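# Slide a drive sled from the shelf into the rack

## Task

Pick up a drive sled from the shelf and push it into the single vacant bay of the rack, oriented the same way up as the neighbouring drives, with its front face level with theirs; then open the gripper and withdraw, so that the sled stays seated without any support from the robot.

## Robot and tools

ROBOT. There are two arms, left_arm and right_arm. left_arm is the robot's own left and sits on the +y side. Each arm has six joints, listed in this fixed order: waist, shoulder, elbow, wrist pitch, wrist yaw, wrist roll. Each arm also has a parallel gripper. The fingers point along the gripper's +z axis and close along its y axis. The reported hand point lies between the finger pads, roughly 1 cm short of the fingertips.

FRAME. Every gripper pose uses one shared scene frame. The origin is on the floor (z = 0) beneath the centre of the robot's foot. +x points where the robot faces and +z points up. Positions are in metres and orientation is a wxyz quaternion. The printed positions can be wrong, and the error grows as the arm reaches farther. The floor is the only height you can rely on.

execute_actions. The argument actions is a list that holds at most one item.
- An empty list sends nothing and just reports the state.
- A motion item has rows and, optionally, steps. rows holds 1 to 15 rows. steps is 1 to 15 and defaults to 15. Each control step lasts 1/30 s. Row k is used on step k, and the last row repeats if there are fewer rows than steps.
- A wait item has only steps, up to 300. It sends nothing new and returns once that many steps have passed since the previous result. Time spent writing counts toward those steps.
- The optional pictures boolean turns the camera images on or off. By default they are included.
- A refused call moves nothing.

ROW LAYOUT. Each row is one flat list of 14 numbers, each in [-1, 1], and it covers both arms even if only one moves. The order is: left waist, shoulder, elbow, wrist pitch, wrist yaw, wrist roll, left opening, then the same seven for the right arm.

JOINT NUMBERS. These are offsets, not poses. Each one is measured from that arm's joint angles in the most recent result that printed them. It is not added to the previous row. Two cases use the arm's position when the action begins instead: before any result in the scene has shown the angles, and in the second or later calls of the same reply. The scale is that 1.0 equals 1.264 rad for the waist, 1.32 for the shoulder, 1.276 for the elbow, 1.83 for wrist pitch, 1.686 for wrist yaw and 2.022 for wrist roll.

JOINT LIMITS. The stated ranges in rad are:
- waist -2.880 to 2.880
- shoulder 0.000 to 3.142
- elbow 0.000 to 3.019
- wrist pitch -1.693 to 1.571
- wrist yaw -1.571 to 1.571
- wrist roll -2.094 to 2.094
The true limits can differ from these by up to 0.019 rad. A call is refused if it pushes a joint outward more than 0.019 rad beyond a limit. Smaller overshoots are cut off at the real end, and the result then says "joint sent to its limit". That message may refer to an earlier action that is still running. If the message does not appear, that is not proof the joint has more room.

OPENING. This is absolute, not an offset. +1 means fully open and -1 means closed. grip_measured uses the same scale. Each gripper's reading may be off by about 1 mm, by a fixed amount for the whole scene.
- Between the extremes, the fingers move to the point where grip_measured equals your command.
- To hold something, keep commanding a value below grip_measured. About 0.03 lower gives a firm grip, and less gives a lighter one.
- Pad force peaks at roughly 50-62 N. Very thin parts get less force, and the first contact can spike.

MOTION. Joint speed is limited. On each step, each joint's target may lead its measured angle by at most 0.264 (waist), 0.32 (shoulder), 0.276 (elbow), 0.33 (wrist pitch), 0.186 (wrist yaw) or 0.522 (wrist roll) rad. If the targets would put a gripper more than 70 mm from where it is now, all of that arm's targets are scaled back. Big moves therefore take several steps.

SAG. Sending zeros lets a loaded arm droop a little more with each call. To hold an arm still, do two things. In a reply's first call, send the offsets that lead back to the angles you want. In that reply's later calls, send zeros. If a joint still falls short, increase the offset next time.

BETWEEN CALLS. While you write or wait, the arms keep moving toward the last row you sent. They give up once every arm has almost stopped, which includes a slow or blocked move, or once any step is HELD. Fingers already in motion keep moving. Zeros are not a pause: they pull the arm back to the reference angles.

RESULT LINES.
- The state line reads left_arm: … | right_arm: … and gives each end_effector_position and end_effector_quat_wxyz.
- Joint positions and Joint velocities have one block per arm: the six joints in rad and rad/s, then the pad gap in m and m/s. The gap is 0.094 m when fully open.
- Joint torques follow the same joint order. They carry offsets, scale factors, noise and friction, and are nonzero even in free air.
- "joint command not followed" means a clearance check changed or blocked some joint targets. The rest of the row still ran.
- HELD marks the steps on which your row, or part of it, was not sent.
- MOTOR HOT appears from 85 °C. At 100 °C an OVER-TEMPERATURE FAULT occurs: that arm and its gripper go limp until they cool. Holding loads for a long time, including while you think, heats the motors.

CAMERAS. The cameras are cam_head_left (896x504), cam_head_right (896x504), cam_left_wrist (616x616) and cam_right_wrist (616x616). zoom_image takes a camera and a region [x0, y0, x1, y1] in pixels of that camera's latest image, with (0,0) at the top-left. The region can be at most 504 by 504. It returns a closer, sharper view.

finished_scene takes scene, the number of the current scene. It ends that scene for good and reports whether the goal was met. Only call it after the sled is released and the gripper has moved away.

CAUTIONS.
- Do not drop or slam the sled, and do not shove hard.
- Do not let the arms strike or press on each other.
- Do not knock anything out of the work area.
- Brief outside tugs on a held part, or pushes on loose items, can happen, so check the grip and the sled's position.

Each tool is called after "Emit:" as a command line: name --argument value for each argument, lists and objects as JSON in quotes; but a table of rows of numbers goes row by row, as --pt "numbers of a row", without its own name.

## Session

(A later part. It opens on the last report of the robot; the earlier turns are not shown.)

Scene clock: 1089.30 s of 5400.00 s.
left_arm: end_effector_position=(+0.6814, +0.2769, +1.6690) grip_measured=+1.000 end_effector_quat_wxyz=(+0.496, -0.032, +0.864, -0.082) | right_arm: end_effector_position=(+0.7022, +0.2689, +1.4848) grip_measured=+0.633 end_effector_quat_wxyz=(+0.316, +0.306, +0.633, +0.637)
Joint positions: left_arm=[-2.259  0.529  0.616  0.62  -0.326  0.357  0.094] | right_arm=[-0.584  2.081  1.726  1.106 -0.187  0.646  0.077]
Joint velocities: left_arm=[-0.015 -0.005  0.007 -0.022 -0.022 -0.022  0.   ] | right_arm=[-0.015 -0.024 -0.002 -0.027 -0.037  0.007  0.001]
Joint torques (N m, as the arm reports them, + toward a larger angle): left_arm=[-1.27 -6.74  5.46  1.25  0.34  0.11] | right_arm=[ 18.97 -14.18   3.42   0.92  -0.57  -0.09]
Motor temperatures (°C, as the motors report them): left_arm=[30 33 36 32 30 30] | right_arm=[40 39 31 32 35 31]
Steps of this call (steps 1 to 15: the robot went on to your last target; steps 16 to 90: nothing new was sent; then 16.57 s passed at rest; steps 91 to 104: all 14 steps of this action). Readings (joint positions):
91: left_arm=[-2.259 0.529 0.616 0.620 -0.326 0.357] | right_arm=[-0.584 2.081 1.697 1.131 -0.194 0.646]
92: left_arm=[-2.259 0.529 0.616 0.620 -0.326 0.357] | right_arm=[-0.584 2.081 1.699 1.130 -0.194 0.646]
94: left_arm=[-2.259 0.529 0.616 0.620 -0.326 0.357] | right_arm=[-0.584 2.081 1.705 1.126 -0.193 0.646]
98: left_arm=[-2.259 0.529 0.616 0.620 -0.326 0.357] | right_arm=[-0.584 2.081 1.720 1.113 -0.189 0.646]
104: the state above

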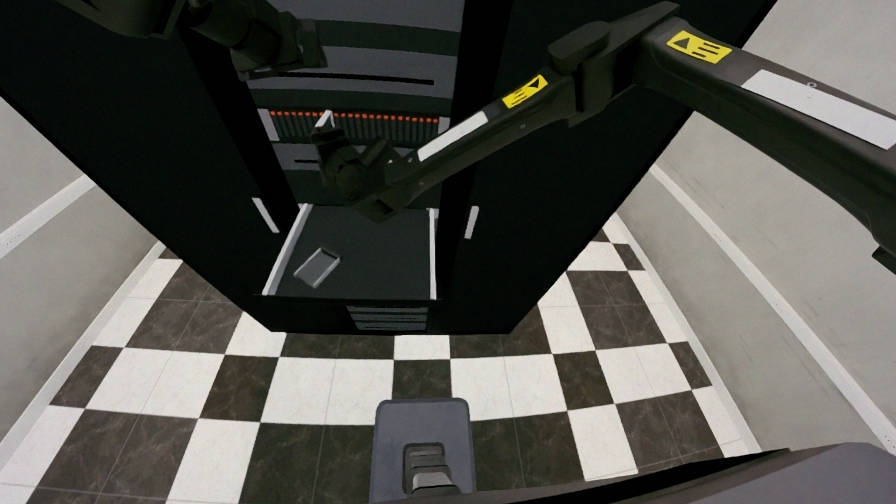

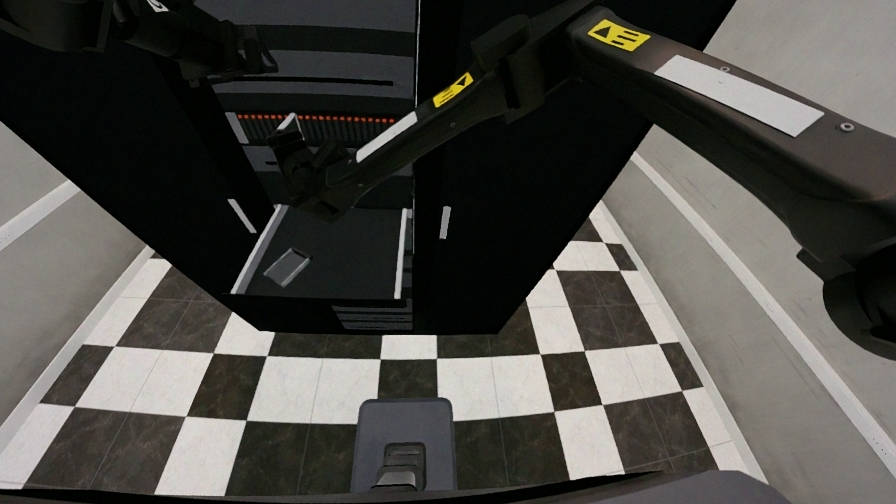

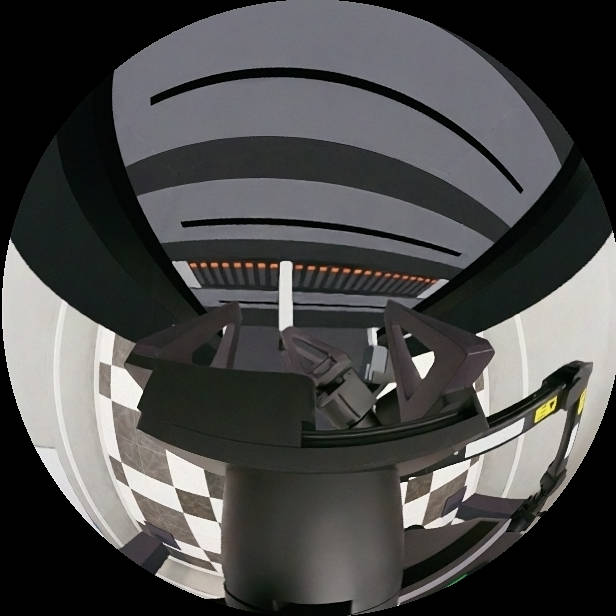

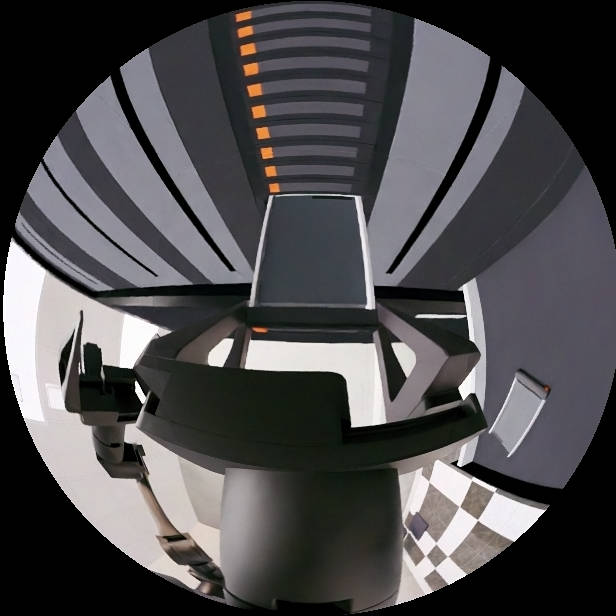

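Emit:
execute_actions --actions '[{"rows":[[0,0,0,0,0,0,1,-0.0206,-0.006,0.0235,-0.0123,-0.0045,0.005,0.602],[0,0,0,0,0,0,1,-0.0166,-0.006,0.0272,-0.0151,-0.0049,0.0055,0.602],[0,0,0,0,0,0,1,-0.0131,-0.006,0.0313,-0.0179,-0.0053,0.006,0.602],[0,0,0,0,0,0,1,-0.0136,-0.006,0.0355,-0.0206,-0.0057,0.0065,0.602],[0,0,0,0,0,0,1,-0.0142,-0.006,0.0397,-0.0233,-0.006,0.007,0.602],[0,0,0,0,0,0,1,-0.0148,-0.006,0.0439,-0.0261,-0.0064,0.0072,0.602],[0,0,0,0,0,0,1,-0.0154,-0.006,0.048,-0.0289,-0.0068,0.0072,0.602],[0,0,0,0,0,0,1,-0.016,-0.006,0.0523,-0.0316,-0.0072,0.0072,0.602],[0,0,0,0,0,0,1,-0.0166,-0.006,0.0564,-0.0344,-0.0076,0.0072,0.602],[0,0,0,0,0,0,1,-0.017,-0.006,0.0606,-0.0371,-0.0079,0.0072,0.602],[0,0,0,0,0,0,1,-0.017,-0.006,0.0627,-0.0399,-0.0083,0.0072,0.602],[0,0,0,0,0,0,1,-0.017,-0.006,0.0635,-0.0404,-0.0083,0.0072,0.602]],"steps":15}]' --pictures true

Emit:
zoom_image --camera "cam_right_wrist" --region '[235,170,395,340]'

Emit:
zoom_image --camera "cam_left_wrist" --region '[245,250,335,340]'

Scene clock: 1158.10 s of 5400.00 s.
left_arm: end_effector_position=(+0.6814, +0.2769, +1.6690) grip_measured=+1.000 end_effector_quat_wxyz=(+0.496, -0.032, +0.864, -0.082) | right_arm: end_effector_position=(+0.7284, +0.2683, +1.4852) grip_measured=+0.633 end_effector_quat_wxyz=(+0.318, +0.307, +0.631, +0.637)
Joint positions: left_arm=[-2.259  0.529  0.616  0.62  -0.326  0.357  0.094] | right_arm=[-0.592  2.081  1.792  1.047 -0.193  0.654  0.077]
Joint velocities: left_arm=[ 0.005 -0.005 -0.002 -0.012  0.007  0.022  0.   ] | right_arm=[-0.005 -0.015  0.017 -0.032  0.081  0.007 -0.001]
Joint torques (N m, as the arm reports them, + toward a larger angle): left_arm=[-1.3  -6.71  5.46  1.26  0.33  0.11] | right_arm=[ 17.23 -15.86   3.74   0.76  -0.82  -0.04]
Motor temperatures (°C, as the motors report them): left_arm=[30 33 36 32 30 30] | right_arm=[40 39 31 32 35 31]
Steps of this call (steps 1 to 15: the robot went on to your last target; steps 16 to 90: nothing new was sent; then 65.30 s passed at rest; steps 91 to 105: all 15 steps of this action). Readings (joint positions):
91: left_arm=[-2.259 0.529 0.616 0.620 -0.326 0.357] | right_arm=[-0.584 2.081 1.727 1.103 -0.187 0.646]
92: left_arm=[-2.259 0.529 0.616 0.620 -0.326 0.357] | right_arm=[-0.584 2.081 1.730 1.099 -0.188 0.647]
94: left_arm=[-2.259 0.529 0.616 0.620 -0.326 0.357] | right_arm=[-0.585 2.081 1.738 1.090 -0.189 0.649]
98: left_arm=[-2.259 0.529 0.616 0.620 -0.326 0.357] | right_arm=[-0.587 2.081 1.758 1.073 -0.192 0.651]
105: the state above

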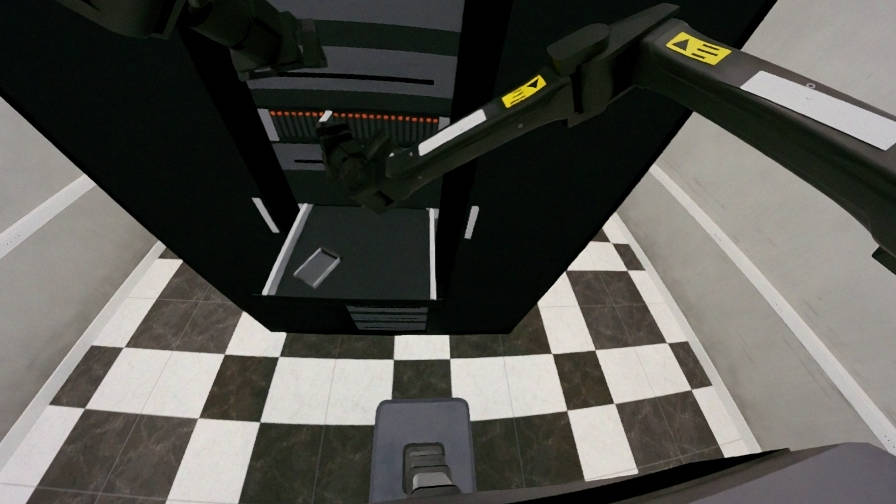

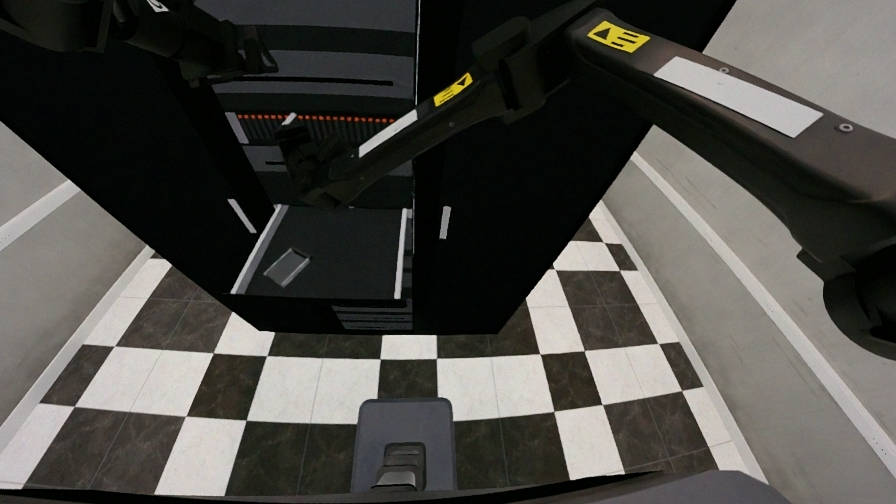

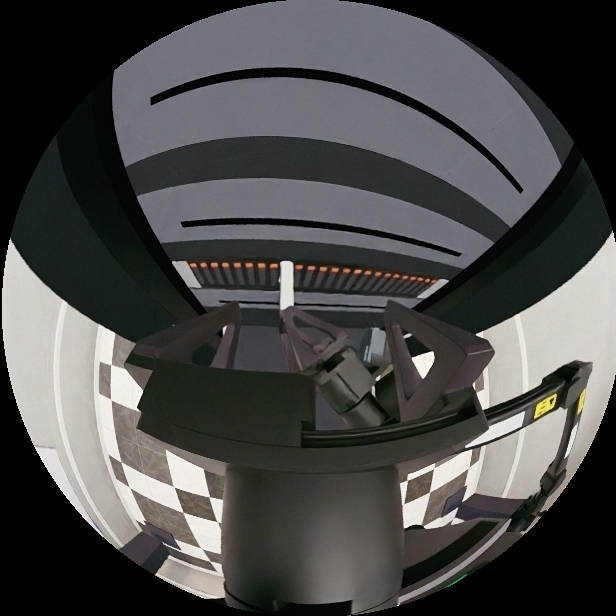

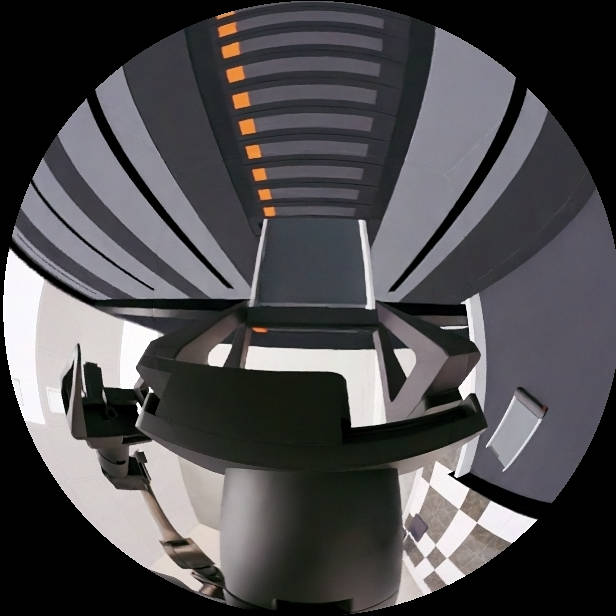

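Region (235, 170, 395, 340) of cam_right_wrist's 616x616 image, scaled by 2.965, with more detail than that image has; it fills the left 474 columns of this view, and the rest is white.

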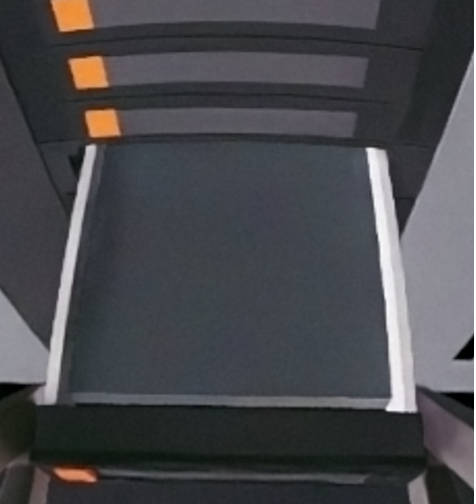

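Region (245, 250, 335, 340) of cam_left_wrist's 616x616 image, scaled by 5.600, with more detail than that image has.

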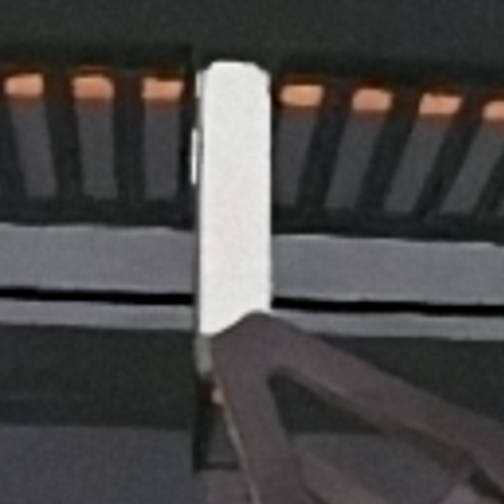

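Emit:
execute_actions --actions '[{"rows":[[0,0,0,0,0,0,1,-0.0237,-0.003,0.0303,-0.0148,-0.0053,0.0048,0.602],[0,0,0,0,0,0,1,-0.0222,-0.003,0.0346,-0.0191,-0.0057,0.0051,0.602],[0,0,0,0,0,0,1,-0.0158,-0.003,0.039,-0.0238,-0.0061,0.0053,0.602],[0,0,0,0,0,0,1,-0.015,-0.003,0.0434,-0.027,-0.0065,0.0056,0.602],[0,0,0,0,0,0,1,-0.0154,-0.003,0.0478,-0.0303,-0.0069,0.0058,0.602],[0,0,0,0,0,0,1,-0.0161,-0.003,0.0522,-0.0336,-0.0074,0.0061,0.602],[0,0,0,0,0,0,1,-0.0167,-0.003,0.0566,-0.0369,-0.0078,0.0063,0.602],[0,0,0,0,0,0,1,-0.0173,-0.003,0.061,-0.0402,-0.0082,0.0066,0.602],[0,0,0,0,0,0,1,-0.018,0,0.0654,-0.0434,-0.0086,0.0068,0.602],[0,0,0,0,0,0,1,-0.0186,0,0.0697,-0.0467,-0.009,0.0071,0.602],[0,0,0,0,0,0,1,-0.0192,0.002,0.0741,-0.05,-0.0094,0.0073,0.602],[0,0,0,0,0,0,1,-0.0199,0.003,0.0785,-0.0533,-0.0098,0.0076,0.602],[0,0,0,0,0,0,1,-0.0205,0.004,0.0829,-0.0566,-0.0103,0.0078,0.602],[0,0,0,0,0,0,1,-0.0211,0.005,0.0873,-0.0598,-0.0107,0.0081,0.602]],"steps":14}]' --pictures false

Emit:
execute_actions --actions '[{"rows":[[0,0,0,0,0,0,1,-0.0127,0.0167,0.0347,-0.0169,-0.005,0.0048,0.602],[0,0,0,0,0,0,1,-0.0132,0.0167,0.04,-0.0201,-0.0053,0.0051,0.602],[0,0,0,0,0,0,1,-0.0138,0.0098,0.0452,-0.0232,-0.0056,0.0053,0.602],[0,0,0,0,0,0,1,-0.0143,0.0106,0.0505,-0.0264,-0.0059,0.0056,0.602],[0,0,0,0,0,0,1,-0.0149,0.0114,0.0557,-0.0296,-0.0062,0.0058,0.602],[0,0,0,0,0,0,1,-0.0154,0.0121,0.061,-0.0327,-0.0065,0.0061,0.602],[0,0,0,0,0,0,1,-0.016,0.0129,0.0662,-0.0359,-0.0068,0.0063,0.602],[0,0,0,0,0,0,1,-0.0165,0.0136,0.0715,-0.0391,-0.0071,0.0064,0.602],[0,0,0,0,0,0,1,-0.0171,0.0144,0.0767,-0.0422,-0.0074,0.0064,0.602],[0,0,0,0,0,0,1,-0.0176,0.0152,0.0803,-0.0448,-0.0077,0.0064,0.602],[0,0,0,0,0,0,1,-0.0176,0.0152,0.0803,-0.0467,-0.008,0.0064,0.602],[0,0,0,0,0,0,1,-0.0176,0.0152,0.0803,-0.0478,-0.0082,0.0064,0.602],[0,0,0,0,0,0,1,-0.0176,0.0152,0.0803,-0.0484,-0.0082,0.0064,0.602]],"steps":15}]' --pictures true

Emit:
zoom_image --camera "cam_left_wrist" --region '[240,240,360,330]'

Scene clock: 1231.17 s of 5400.00 s.
left_arm: end_effector_position=(+0.6814, +0.2769, +1.6690) grip_measured=+1.000 end_effector_quat_wxyz=(+0.496, -0.032, +0.864, -0.082) | right_arm: end_effector_position=(+0.7579, +0.2685, +1.4858) grip_measured=+0.633 end_effector_quat_wxyz=(+0.314, +0.306, +0.633, +0.638)
Joint positions: left_arm=[-2.259  0.529  0.616  0.62  -0.326  0.357  0.094] | right_arm=[-0.602  2.081  1.87   0.962 -0.202  0.661  0.077]
Joint velocities: left_arm=[ 0.015 -0.015 -0.012 -0.007  0.037  0.022  0.   ] | right_arm=[-0.024 -0.005  0.164 -0.173  0.037 -0.007  0.002]
Joint torques (N m, as the arm reports them, + toward a larger angle): left_arm=[-1.25 -6.69  5.46  1.25  0.33  0.11] | right_arm=[ 18.41 -14.34   4.86   0.96  -0.82   0.02]
Motor temperatures (°C, as the motors report them): left_arm=[30 33 36 32 30 30] | right_arm=[40 40 31 32 35 31]
Steps of this call (steps 1 to 15: the robot went on to your last target; steps 16 to 90: nothing new was sent; then 69.60 s passed at rest; steps 91 to 104: all 14 steps of this action). Readings (joint positions):
91: left_arm=[-2.259 0.529 0.616 0.620 -0.326 0.357] | right_arm=[-0.593 2.081 1.793 1.043 -0.194 0.654]
92: left_arm=[-2.259 0.529 0.616 0.620 -0.326 0.357] | right_arm=[-0.594 2.081 1.797 1.037 -0.197 0.655]
94: left_arm=[-2.259 0.529 0.616 0.620 -0.326 0.357] | right_arm=[-0.595 2.081 1.809 1.024 -0.198 0.655]
98: left_arm=[-2.259 0.529 0.616 0.620 -0.326 0.357] | right_arm=[-0.598 2.081 1.838 0.998 -0.198 0.659]
104: the state above

Scene clock: 1231.67 s of 5400.00 s.
left_arm: end_effector_position=(+0.6814, +0.2769, +1.6690) grip_measured=+1.000 end_effector_quat_wxyz=(+0.496, -0.032, +0.864, -0.082) | right_arm: end_effector_position=(+0.7835, +0.2688, +1.4864) grip_measured=+0.633 end_effector_quat_wxyz=(+0.313, +0.306, +0.634, +0.638)
Joint positions: left_arm=[-2.259  0.529  0.616  0.62  -0.326  0.357  0.094] | right_arm=[-0.609  2.089  1.948  0.89  -0.207  0.666  0.077]
Joint velocities: left_arm=[ 0.015  0.005 -0.012 -0.017 -0.022 -0.037  0.   ] | right_arm=[-0.005 -0.005  0.007 -0.007  0.007  0.022 -0.   ]
Joint torques (N m, as the arm reports them, + toward a larger angle): left_arm=[-1.29 -6.7   5.45  1.25  0.33  0.11] | right_arm=[ 18.1  -14.49   5.12   0.71  -0.82  -0.01]
Motor temperatures (°C, as the motors report them): left_arm=[30 33 36 32 30 30] | right_arm=[40 40 31 32 35 31]
Steps of this call (steps 1 to 15: all 15 steps of this action). Readings (joint positions):
1: left_arm=[-2.259 0.529 0.616 0.620 -0.326 0.357] | right_arm=[-0.602 2.082 1.876 0.956 -0.202 0.661]
2: left_arm=[-2.259 0.529 0.616 0.620 -0.326 0.357] | right_arm=[-0.603 2.084 1.885 0.951 -0.202 0.662]
4: left_arm=[-2.259 0.529 0.616 0.620 -0.326 0.357] | right_arm=[-0.603 2.086 1.899 0.939 -0.202 0.663]
8: left_arm=[-2.259 0.529 0.616 0.620 -0.326 0.357] | right_arm=[-0.606 2.087 1.924 0.915 -0.204 0.664]
15: the state above

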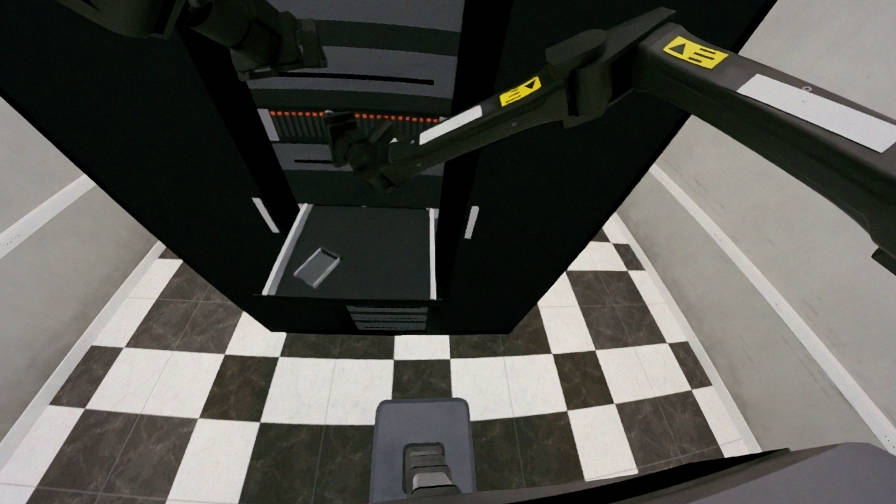

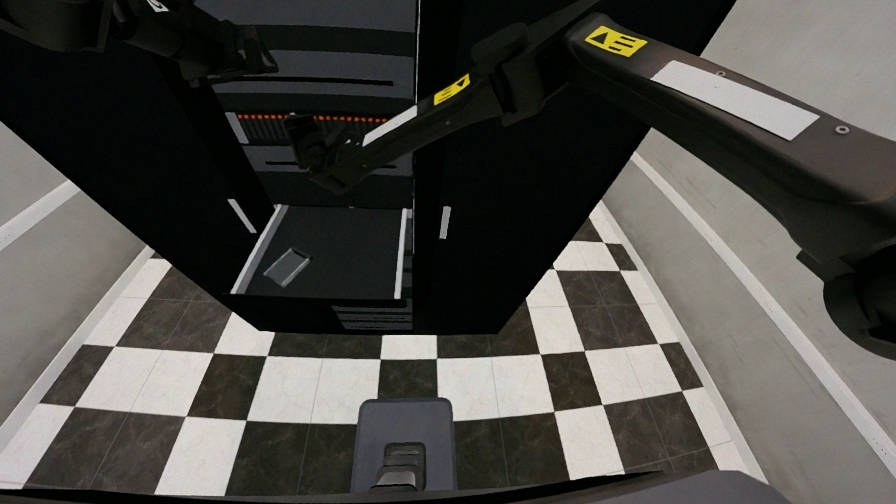

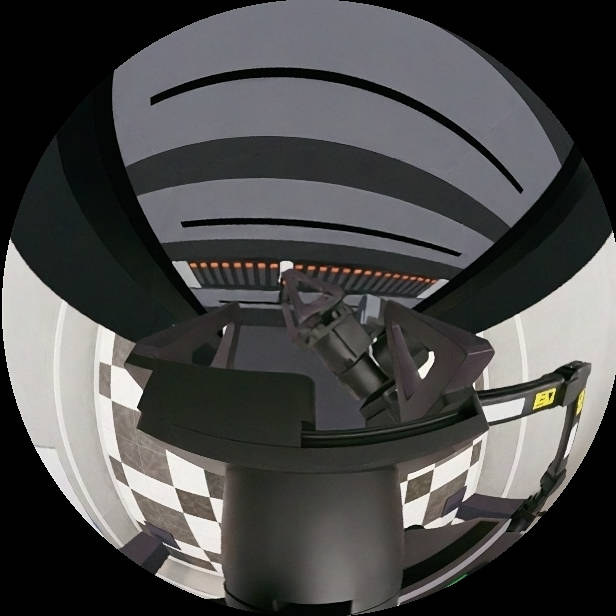

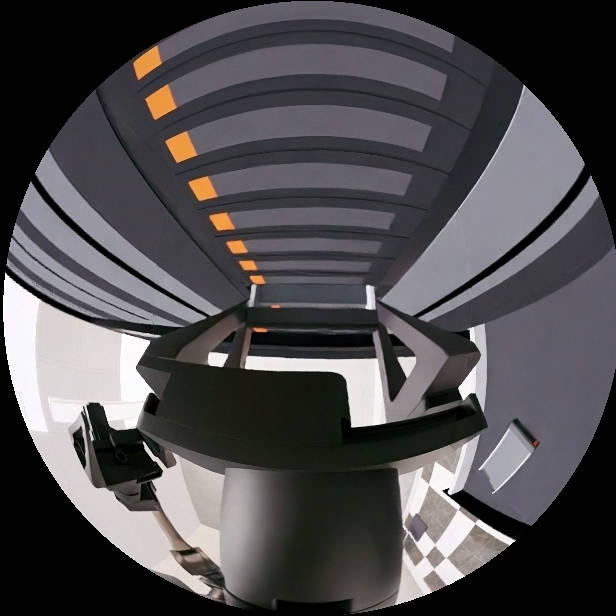

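Region (240, 240, 360, 330) of cam_left_wrist's 616x616 image, scaled by 4.200, with more detail than that image has; it fills the top 378 rows of this view, and the rest is white.

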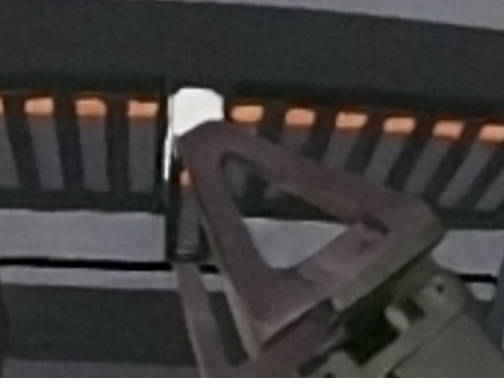

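Emit:
execute_actions --actions '[{"rows":[[0,0,0,0,0,0,1,0,0,0.004,0,0,0,1],[0,0,0,0,0,0,1,0,0,0.004,0,0,0,1],[0,0,0,0,0,0,1,0,0,0.004,0,0,0,1],[0,0,0,0,0,0,1,0,0,0.003,0.004,0,0,1],[0,0,0,0,0,0,1,0,0,0.002,0.007,0,0,1],[0,0,0,0,0,0,1,0,0,-0.006,0.012,0,0,1],[0,0,0,0,0,0,1,0,0,-0.0204,0.0191,0,0,1],[0,0,0,0,0,0,1,0,0,-0.0259,0.0227,0,0,1],[0,0,0,0,0,0,1,0,0,-0.0313,0.0262,0,0,1],[0,0,0,0,0,0,1,0,0,-0.0368,0.0301,0,0,1],[0,0,0,0,0,0,1,0,0,-0.0415,0.0336,0,0,1],[0,0,0,0,0,0,1,0,0,-0.047,0.0361,0,0,1],[0,0,0,0,0,0,1,0,0,-0.0494,0.0361,0,0,1]],"steps":15}]' --pictures false

Emit:
execute_actions --actions '[{"rows":[[0,0,0,0,0,0,1,0,0,-0.008,0.0104,0,0,1],[0,0,0,0,0,0,1,0,0,-0.008,0.0104,0,0,1],[0,0,0,0,0,0,1,0,0,-0.008,0.0104,0,0,-1]],"steps":12}]' --pictures true

Emit:
zoom_image --camera "cam_left_wrist" --region '[240,240,360,330]'

Scene clock: 1320.63 s of 5400.00 s.
left_arm: end_effector_position=(+0.6814, +0.2769, +1.6690) grip_measured=+1.000 end_effector_quat_wxyz=(+0.496, -0.032, +0.864, -0.082) | right_arm: end_effector_position=(+0.7605, +0.2702, +1.4786) grip_measured=+1.000 end_effector_quat_wxyz=(+0.306, +0.305, +0.639, +0.637)
Joint positions: left_arm=[-2.259  0.529  0.616  0.62  -0.326  0.357  0.094] | right_arm=[-0.609  2.087  1.888  0.931 -0.207  0.666  0.094]
Joint velocities: left_arm=[ 0.005  0.005  0.007  0.017 -0.022  0.007  0.   ] | right_arm=[-0.015 -0.005 -0.1   -0.022 -0.007  0.022  0.   ]
Joint torques (N m, as the arm reports them, + toward a larger angle): left_arm=[-1.3  -6.68  5.46  1.26  0.33  0.11] | right_arm=[ 19.2  -14.58   2.92   2.46  -0.52  -0.08]
Motor temperatures (°C, as the motors report them): left_arm=[30 33 36 32 30 30] | right_arm=[41 40 32 32 36 31]
Steps of this call (steps 1 to 15: the robot went on to your last target; steps 16 to 90: nothing new was sent; then 85.47 s passed at rest; steps 91 to 105: all 15 steps of this action). Readings (joint positions):
91: left_arm=[-2.259 0.529 0.616 0.620 -0.326 0.357] | right_arm=[-0.609 2.089 1.948 0.889 -0.207 0.666]
92: left_arm=[-2.259 0.529 0.616 0.620 -0.326 0.357] | right_arm=[-0.609 2.089 1.948 0.889 -0.207 0.666]
94: left_arm=[-2.259 0.529 0.616 0.620 -0.326 0.357] | right_arm=[-0.609 2.089 1.948 0.889 -0.207 0.666]
98: left_arm=[-2.259 0.529 0.616 0.620 -0.326 0.357] | right_arm=[-0.609 2.087 1.937 0.899 -0.207 0.666]
105: the state above

Scene clock: 1321.03 s of 5400.00 s.
left_arm: end_effector_position=(+0.6814, +0.2769, +1.6690) grip_measured=+1.000 end_effector_quat_wxyz=(+0.496, -0.032, +0.864, -0.082) | right_arm: end_effector_position=(+0.7571, +0.2710, +1.4769) grip_measured=-0.984 end_effector_quat_wxyz=(+0.303, +0.304, +0.640, +0.637)
Joint positions: left_arm=[-2.259  0.529  0.616  0.62  -0.326  0.357  0.094] | right_arm=[-0.609  2.087  1.881  0.931 -0.207  0.666  0.001]
Joint velocities: left_arm=[-0.015 -0.005 -0.002  0.007  0.037 -0.066  0.   ] | right_arm=[-0.005  0.015  0.032  0.032 -0.037 -0.037 -0.003]
Joint torques (N m, as the arm reports them, + toward a larger angle): left_arm=[-1.28 -6.72  5.46  1.26  0.34  0.11] | right_arm=[ 18.71 -15.65   2.71   2.06  -0.51  -0.09]
Motor temperatures (°C, as the motors report them): left_arm=[30 33 36 32 30 30] | right_arm=[41 40 32 32 36 31]
Steps of this call (steps 1 to 12: all 12 steps of this action). Readings (joint positions):
1: left_arm=[-2.259 0.529 0.616 0.620 -0.326 0.357] | right_arm=[-0.609 2.087 1.884 0.931 -0.207 0.666]
2: left_arm=[-2.259 0.529 0.616 0.620 -0.326 0.357] | right_arm=[-0.609 2.087 1.882 0.931 -0.207 0.666]
4: left_arm=[-2.259 0.529 0.616 0.620 -0.326 0.357] | right_arm=[-0.609 2.087 1.881 0.931 -0.207 0.666]
8: left_arm=[-2.259 0.529 0.616 0.620 -0.326 0.357] | right_arm=[-0.609 2.087 1.881 0.931 -0.207 0.666]
12: the state above

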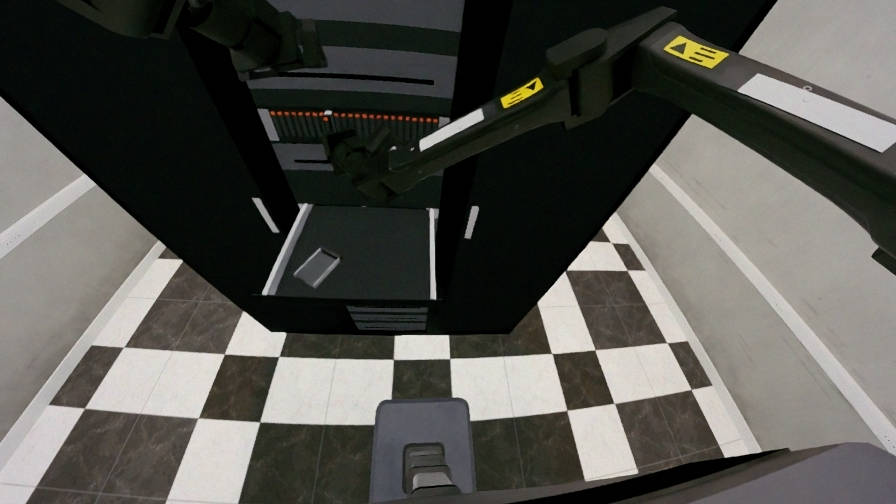

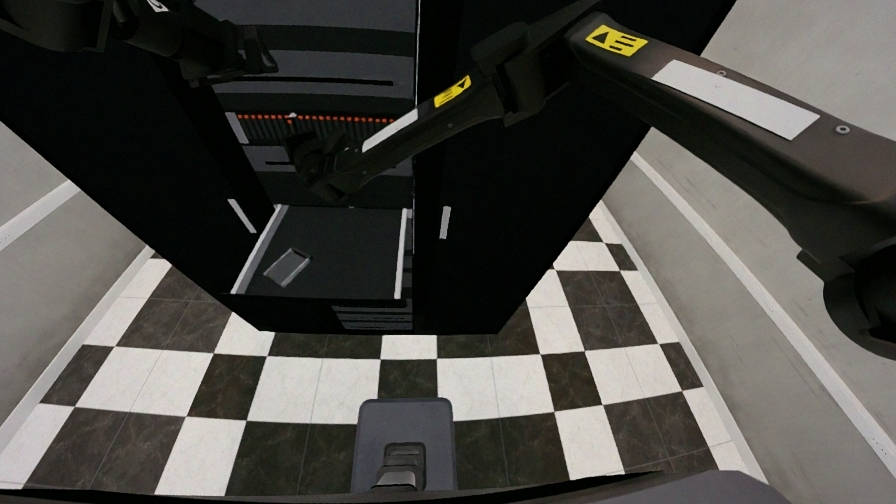

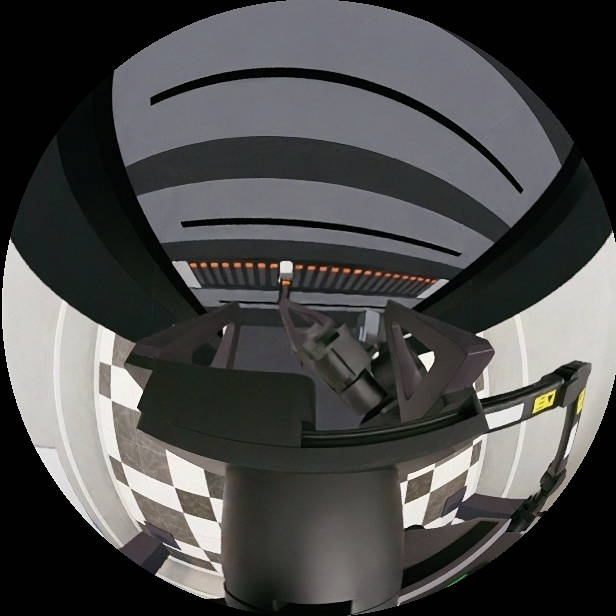

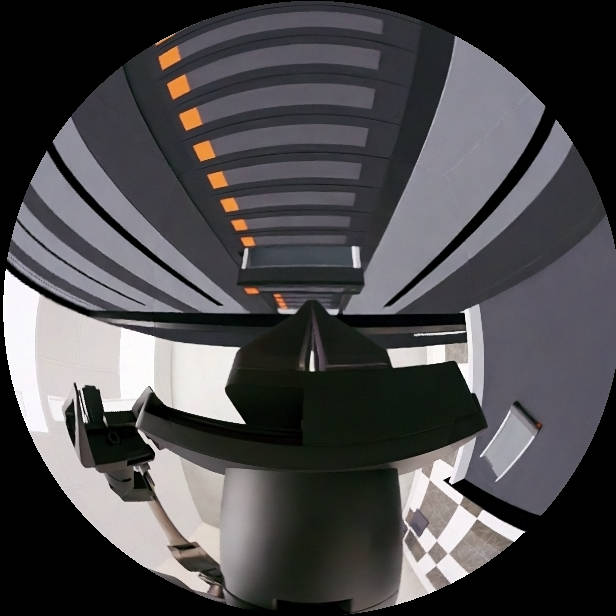

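Region (240, 240, 360, 330) of cam_left_wrist's 616x616 image, scaled by 4.200, with more detail than that image has; it fills the top 378 rows of this view, and the rest is white.

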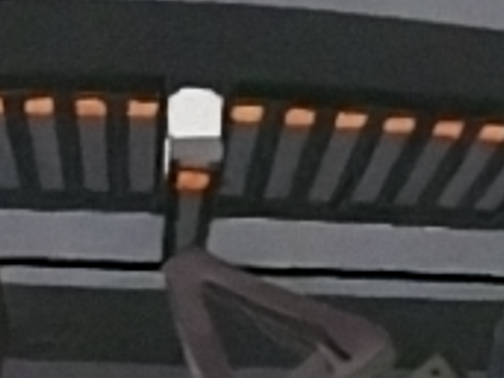

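Emit:
execute_actions --actions '[{"rows":[[0,0,0,0,0,0,1,-0.004,-0.006,0.0251,-0.0112,0,0,-1],[0,0,0,0,0,0,1,-0.004,-0.006,0.029,-0.0128,0,0,-1],[0,0,0,0,0,0,1,-0.004,-0.006,0.0345,-0.0145,0,0,-1],[0,0,0,0,0,0,1,-0.004,-0.009,0.0408,-0.0164,0.0012,0,-1],[0,0,0,0,0,0,1,-0.004,-0.011,0.047,-0.0187,0.0042,0,-1],[0,0,0,0,0,0,1,-0.005,-0.012,0.0533,-0.0206,0.0077,0,-1],[0,0,0,0,0,0,1,-0.005,-0.012,0.0584,-0.0241,0.0094,0,-1],[0,0,0,0,0,0,1,-0.005,-0.012,0.0624,-0.0276,0.0109,0,-1],[0,0,0,0,0,0,1,-0.005,-0.012,0.0664,-0.0311,0.0123,0,-1],[0,0,0,0,0,0,1,-0.005,-0.012,0.0704,-0.0346,0.0138,0,-1],[0,0,0,0,0,0,1,-0.005,-0.012,0.0744,-0.0381,0.0153,0,-1],[0,0,0,0,0,0,1,-0.005,-0.012,0.0784,-0.0416,0.0168,0,-1],[0,0,0,0,0,0,1,-0.005,-0.012,0.0824,-0.0451,0.0183,0,-1],[0,0,0,0,0,0,1,-0.005,-0.012,0.0864,-0.0486,0.0198,0,-1],[0,0,0,0,0,0,1,-0.005,-0.012,0.0904,-0.0521,0.0212,0,-1]],"steps":15}]' --pictures false

Emit:
execute_actions --actions '[{"rows":[[0,0,0,0,0,0,1,-0.005,-0.012,0.0376,-0.0137,0.0083,0,-1],[0,0,0,0,0,0,1,-0.005,-0.012,0.0415,-0.0173,0.0098,0,-1],[0,0,0,0,0,0,1,-0.006,-0.013,0.0455,-0.0197,0.0113,0,-1],[0,0,0,0,0,0,1,-0.006,-0.015,0.0494,-0.0208,0.0128,0,-1],[0,0,0,0,0,0,1,-0.007,-0.018,0.0533,-0.0208,0.0142,0,-1],[0,0,0,0,0,0,1,-0.007,-0.021,0.0572,-0.019,0.0154,0,-1],[0,0,0,0,0,0,1,-0.008,-0.024,0.0588,-0.017,0.016,0,-1],[0,0,0,0,0,0,1,-0.008,-0.0265,0.0588,-0.015,0.016,0,-1]],"steps":10}]' --pictures false

Emit:
execute_actions --actions '[{"rows":[[0,0,0,0,0,0,1,-0.008,-0.0265,0.0376,0.003,0.007,0,-1],[0,0,0,0,0,0,1,-0.008,-0.028,0.039,0.003,0.007,0,-1],[0,0,0,0,0,0,1,-0.008,-0.03,0.041,0.003,0.007,0,-1]],"steps":7}]' --pictures true

Emit:
zoom_image --camera "cam_left_wrist" --region '[240,240,360,330]'

Scene clock: 1369.83 s of 5400.00 s.
left_arm: end_effector_position=(+0.6814, +0.2769, +1.6690) grip_measured=+1.000 end_effector_quat_wxyz=(+0.496, -0.032, +0.864, -0.082) | right_arm: end_effector_position=(+0.7921, +0.2665, +1.4846) grip_measured=-0.985 end_effector_quat_wxyz=(+0.312, +0.314, +0.640, +0.628)
Joint positions: left_arm=[-2.259  0.529  0.616  0.62  -0.326  0.357  0.094] | right_arm=[-0.609  2.084  1.963  0.862 -0.18   0.666  0.001]
Joint velocities: left_arm=[ 0.005  0.005  0.002 -0.012 -0.007  0.022  0.   ] | right_arm=[-0.005 -0.015  0.002 -0.198 -0.007 -0.022 -0.001]
Joint torques (N m, as the arm reports them, + toward a larger angle): left_arm=[-1.29 -6.71  5.46  1.25  0.34  0.11] | right_arm=[ 18.16 -17.31   6.14   1.    -0.17  -0.12]
Motor temperatures (°C, as the motors report them): left_arm=[30 32 36 32 30 30] | right_arm=[41 40 32 32 35 31]
Steps of this call (steps 1 to 15: the robot went on to your last target; steps 16 to 90: nothing new was sent; then 45.30 s passed at rest; steps 91 to 105: all 15 steps of this action). Readings (joint positions):
91: left_arm=[-2.259 0.529 0.616 0.620 -0.326 0.357] | right_arm=[-0.609 2.087 1.882 0.930 -0.207 0.666]
92: left_arm=[-2.259 0.529 0.616 0.620 -0.326 0.357] | right_arm=[-0.609 2.087 1.885 0.928 -0.207 0.666]
94: left_arm=[-2.259 0.529 0.616 0.620 -0.326 0.357] | right_arm=[-0.609 2.087 1.895 0.921 -0.207 0.666]
98: left_arm=[-2.259 0.529 0.616 0.620 -0.326 0.357] | right_arm=[-0.609 2.086 1.926 0.905 -0.195 0.666]
105: the state above

Scene clock: 1370.17 s of 5400.00 s.
left_arm: end_effector_position=(+0.6814, +0.2769, +1.6690) grip_measured=+1.000 end_effector_quat_wxyz=(+0.496, -0.032, +0.864, -0.082) | right_arm: end_effector_position=(+0.7946, +0.2682, +1.4835) grip_measured=-0.985 end_effector_quat_wxyz=(+0.307, +0.315, +0.645, +0.625)
Joint positions: left_arm=[-2.259  0.529  0.616  0.62  -0.326  0.357  0.094] | right_arm=[-0.608  2.084  1.973  0.839 -0.173  0.666  0.001]
Joint velocities: left_arm=[-0.034 -0.024 -0.007  0.002  0.007 -0.037  0.   ] | right_arm=[ 0.005 -0.015 -0.002 -0.007  0.081  0.051 -0.001]
Joint torques (N m, as the arm reports them, + toward a larger angle): left_arm=[-1.29 -6.73  5.46  1.25  0.33  0.11] | right_arm=[ 18.26 -18.92   8.74   1.27   0.2   -0.09]
Motor temperatures (°C, as the motors report them): left_arm=[30 32 36 32 30 30] | right_arm=[41 40 32 32 35 31]
Steps of this call (steps 1 to 10: all 10 steps of this action). Readings (joint positions):
1: left_arm=[-2.259 0.529 0.616 0.620 -0.326 0.357] | right_arm=[-0.609 2.084 1.965 0.858 -0.178 0.666]
2: left_arm=[-2.259 0.529 0.616 0.620 -0.326 0.357] | right_arm=[-0.609 2.084 1.967 0.855 -0.178 0.666]
4: left_arm=[-2.259 0.529 0.616 0.620 -0.326 0.357] | right_arm=[-0.608 2.084 1.970 0.846 -0.176 0.666]
8: left_arm=[-2.259 0.529 0.616 0.620 -0.326 0.357] | right_arm=[-0.608 2.084 1.973 0.839 -0.173 0.666]
10: the state above

Scene clock: 1370.40 s of 5400.00 s.
left_arm: end_effector_position=(+0.6814, +0.2769, +1.6690) grip_measured=+1.000 end_effector_quat_wxyz=(+0.496, -0.032, +0.864, -0.082) | right_arm: end_effector_position=(+0.7945, +0.2683, +1.4837) grip_measured=-0.985 end_effector_quat_wxyz=(+0.307, +0.315, +0.645, +0.626)
Joint positions: left_arm=[-2.259  0.529  0.616  0.62  -0.326  0.357  0.094] | right_arm=[-0.608  2.084  1.973  0.839 -0.173  0.666  0.001]
Joint velocities: left_arm=[ 0.005  0.005  0.002  0.012 -0.051 -0.051  0.   ] | right_arm=[-0.015 -0.005  0.002 -0.007  0.022 -0.007  0.001]
Joint torques (N m, as the arm reports them, + toward a larger angle): left_arm=[-1.28 -6.69  5.47  1.27  0.33  0.11] | right_arm=[ 18.42 -19.58   7.81   1.64  -0.06  -0.08]
Motor temperatures (°C, as the motors report them): left_arm=[30 32 36 32 30 30] | right_arm=[41 40 32 32 35 31]
Steps of this call (steps 1 to 7: all 7 steps of this action). Readings (joint positions):
1: left_arm=[-2.259 0.529 0.616 0.620 -0.326 0.357] | right_arm=[-0.608 2.084 1.973 0.839 -0.173 0.666]
2: left_arm=[-2.259 0.529 0.616 0.620 -0.326 0.357] | right_arm=[-0.608 2.084 1.973 0.839 -0.173 0.666]
4: left_arm=[-2.259 0.529 0.616 0.620 -0.326 0.357] | right_arm=[-0.608 2.084 1.973 0.839 -0.173 0.666]
7: the state above

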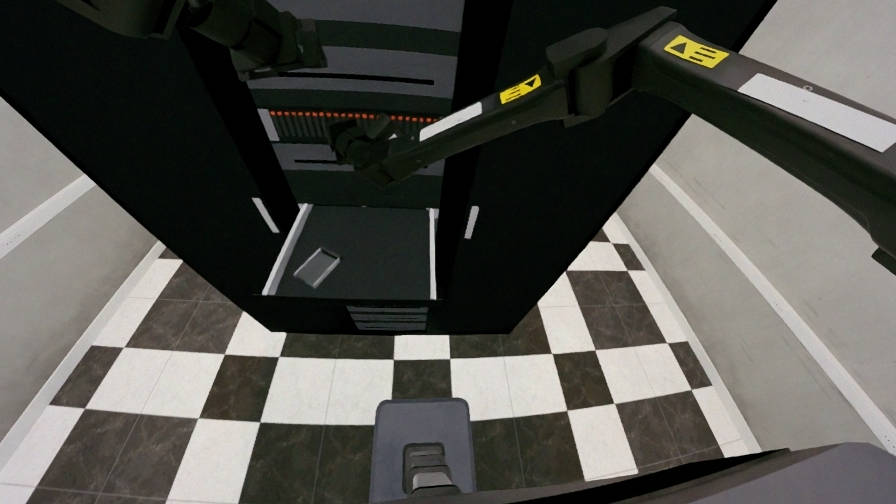

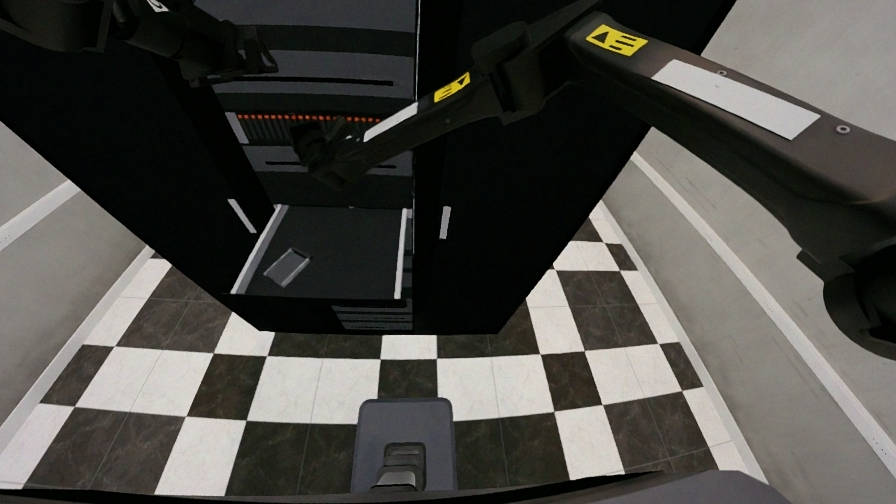

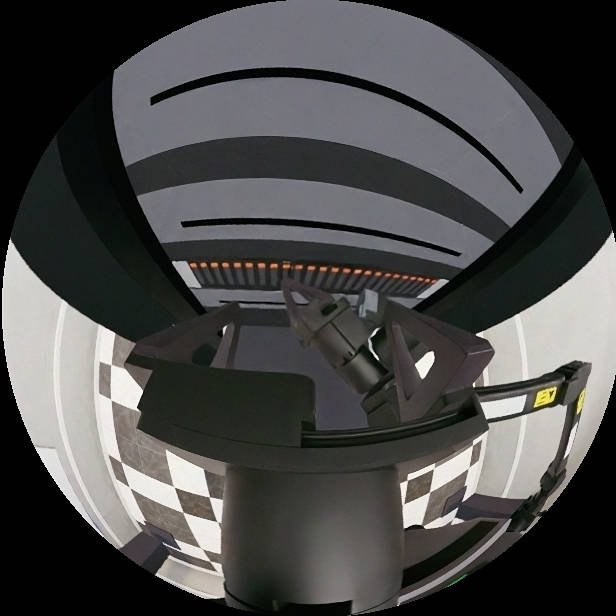

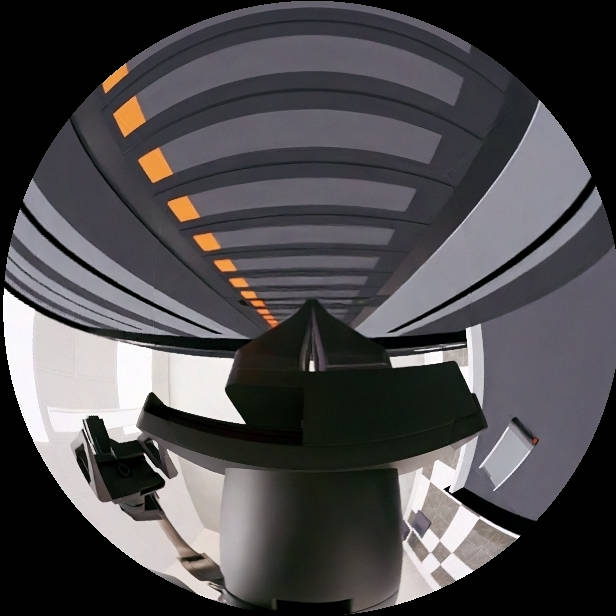

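Region (240, 240, 360, 330) of cam_left_wrist's 616x616 image, scaled by 4.200, with more detail than that image has; it fills the top 378 rows of this view, and the rest is white.

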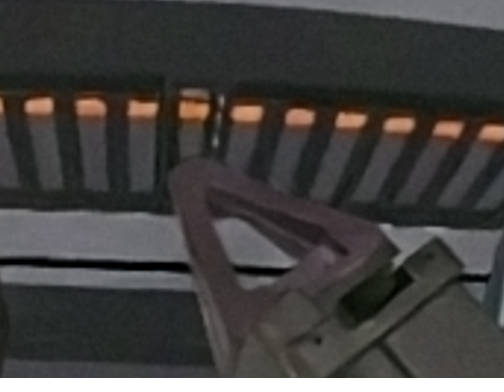

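Emit:
zoom_image --camera "cam_left_wrist" --region '[262,252,312,282]'

Emit:
zoom_image --camera "cam_right_wrist" --region '[220,265,390,335]'

Region (262, 252, 312, 282) of cam_left_wrist's 616x616 image, scaled by 10.080, with more detail than that image has; it fills the top 302 rows of this view, and the rest is white.

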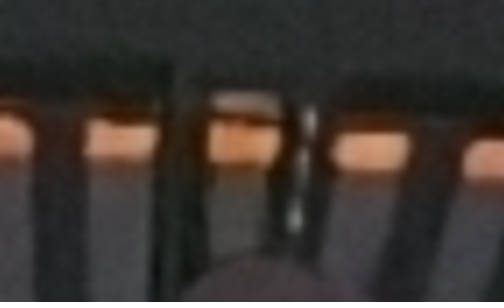

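Region (220, 265, 390, 335) of cam_right_wrist's 616x616 image, scaled by 2.965, with more detail than that image has; it fills the top 208 rows of this view, and the rest is white.

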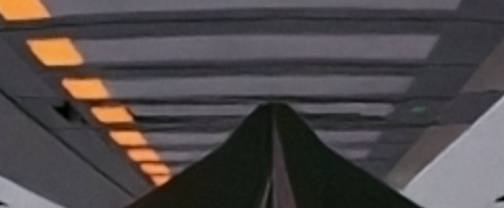

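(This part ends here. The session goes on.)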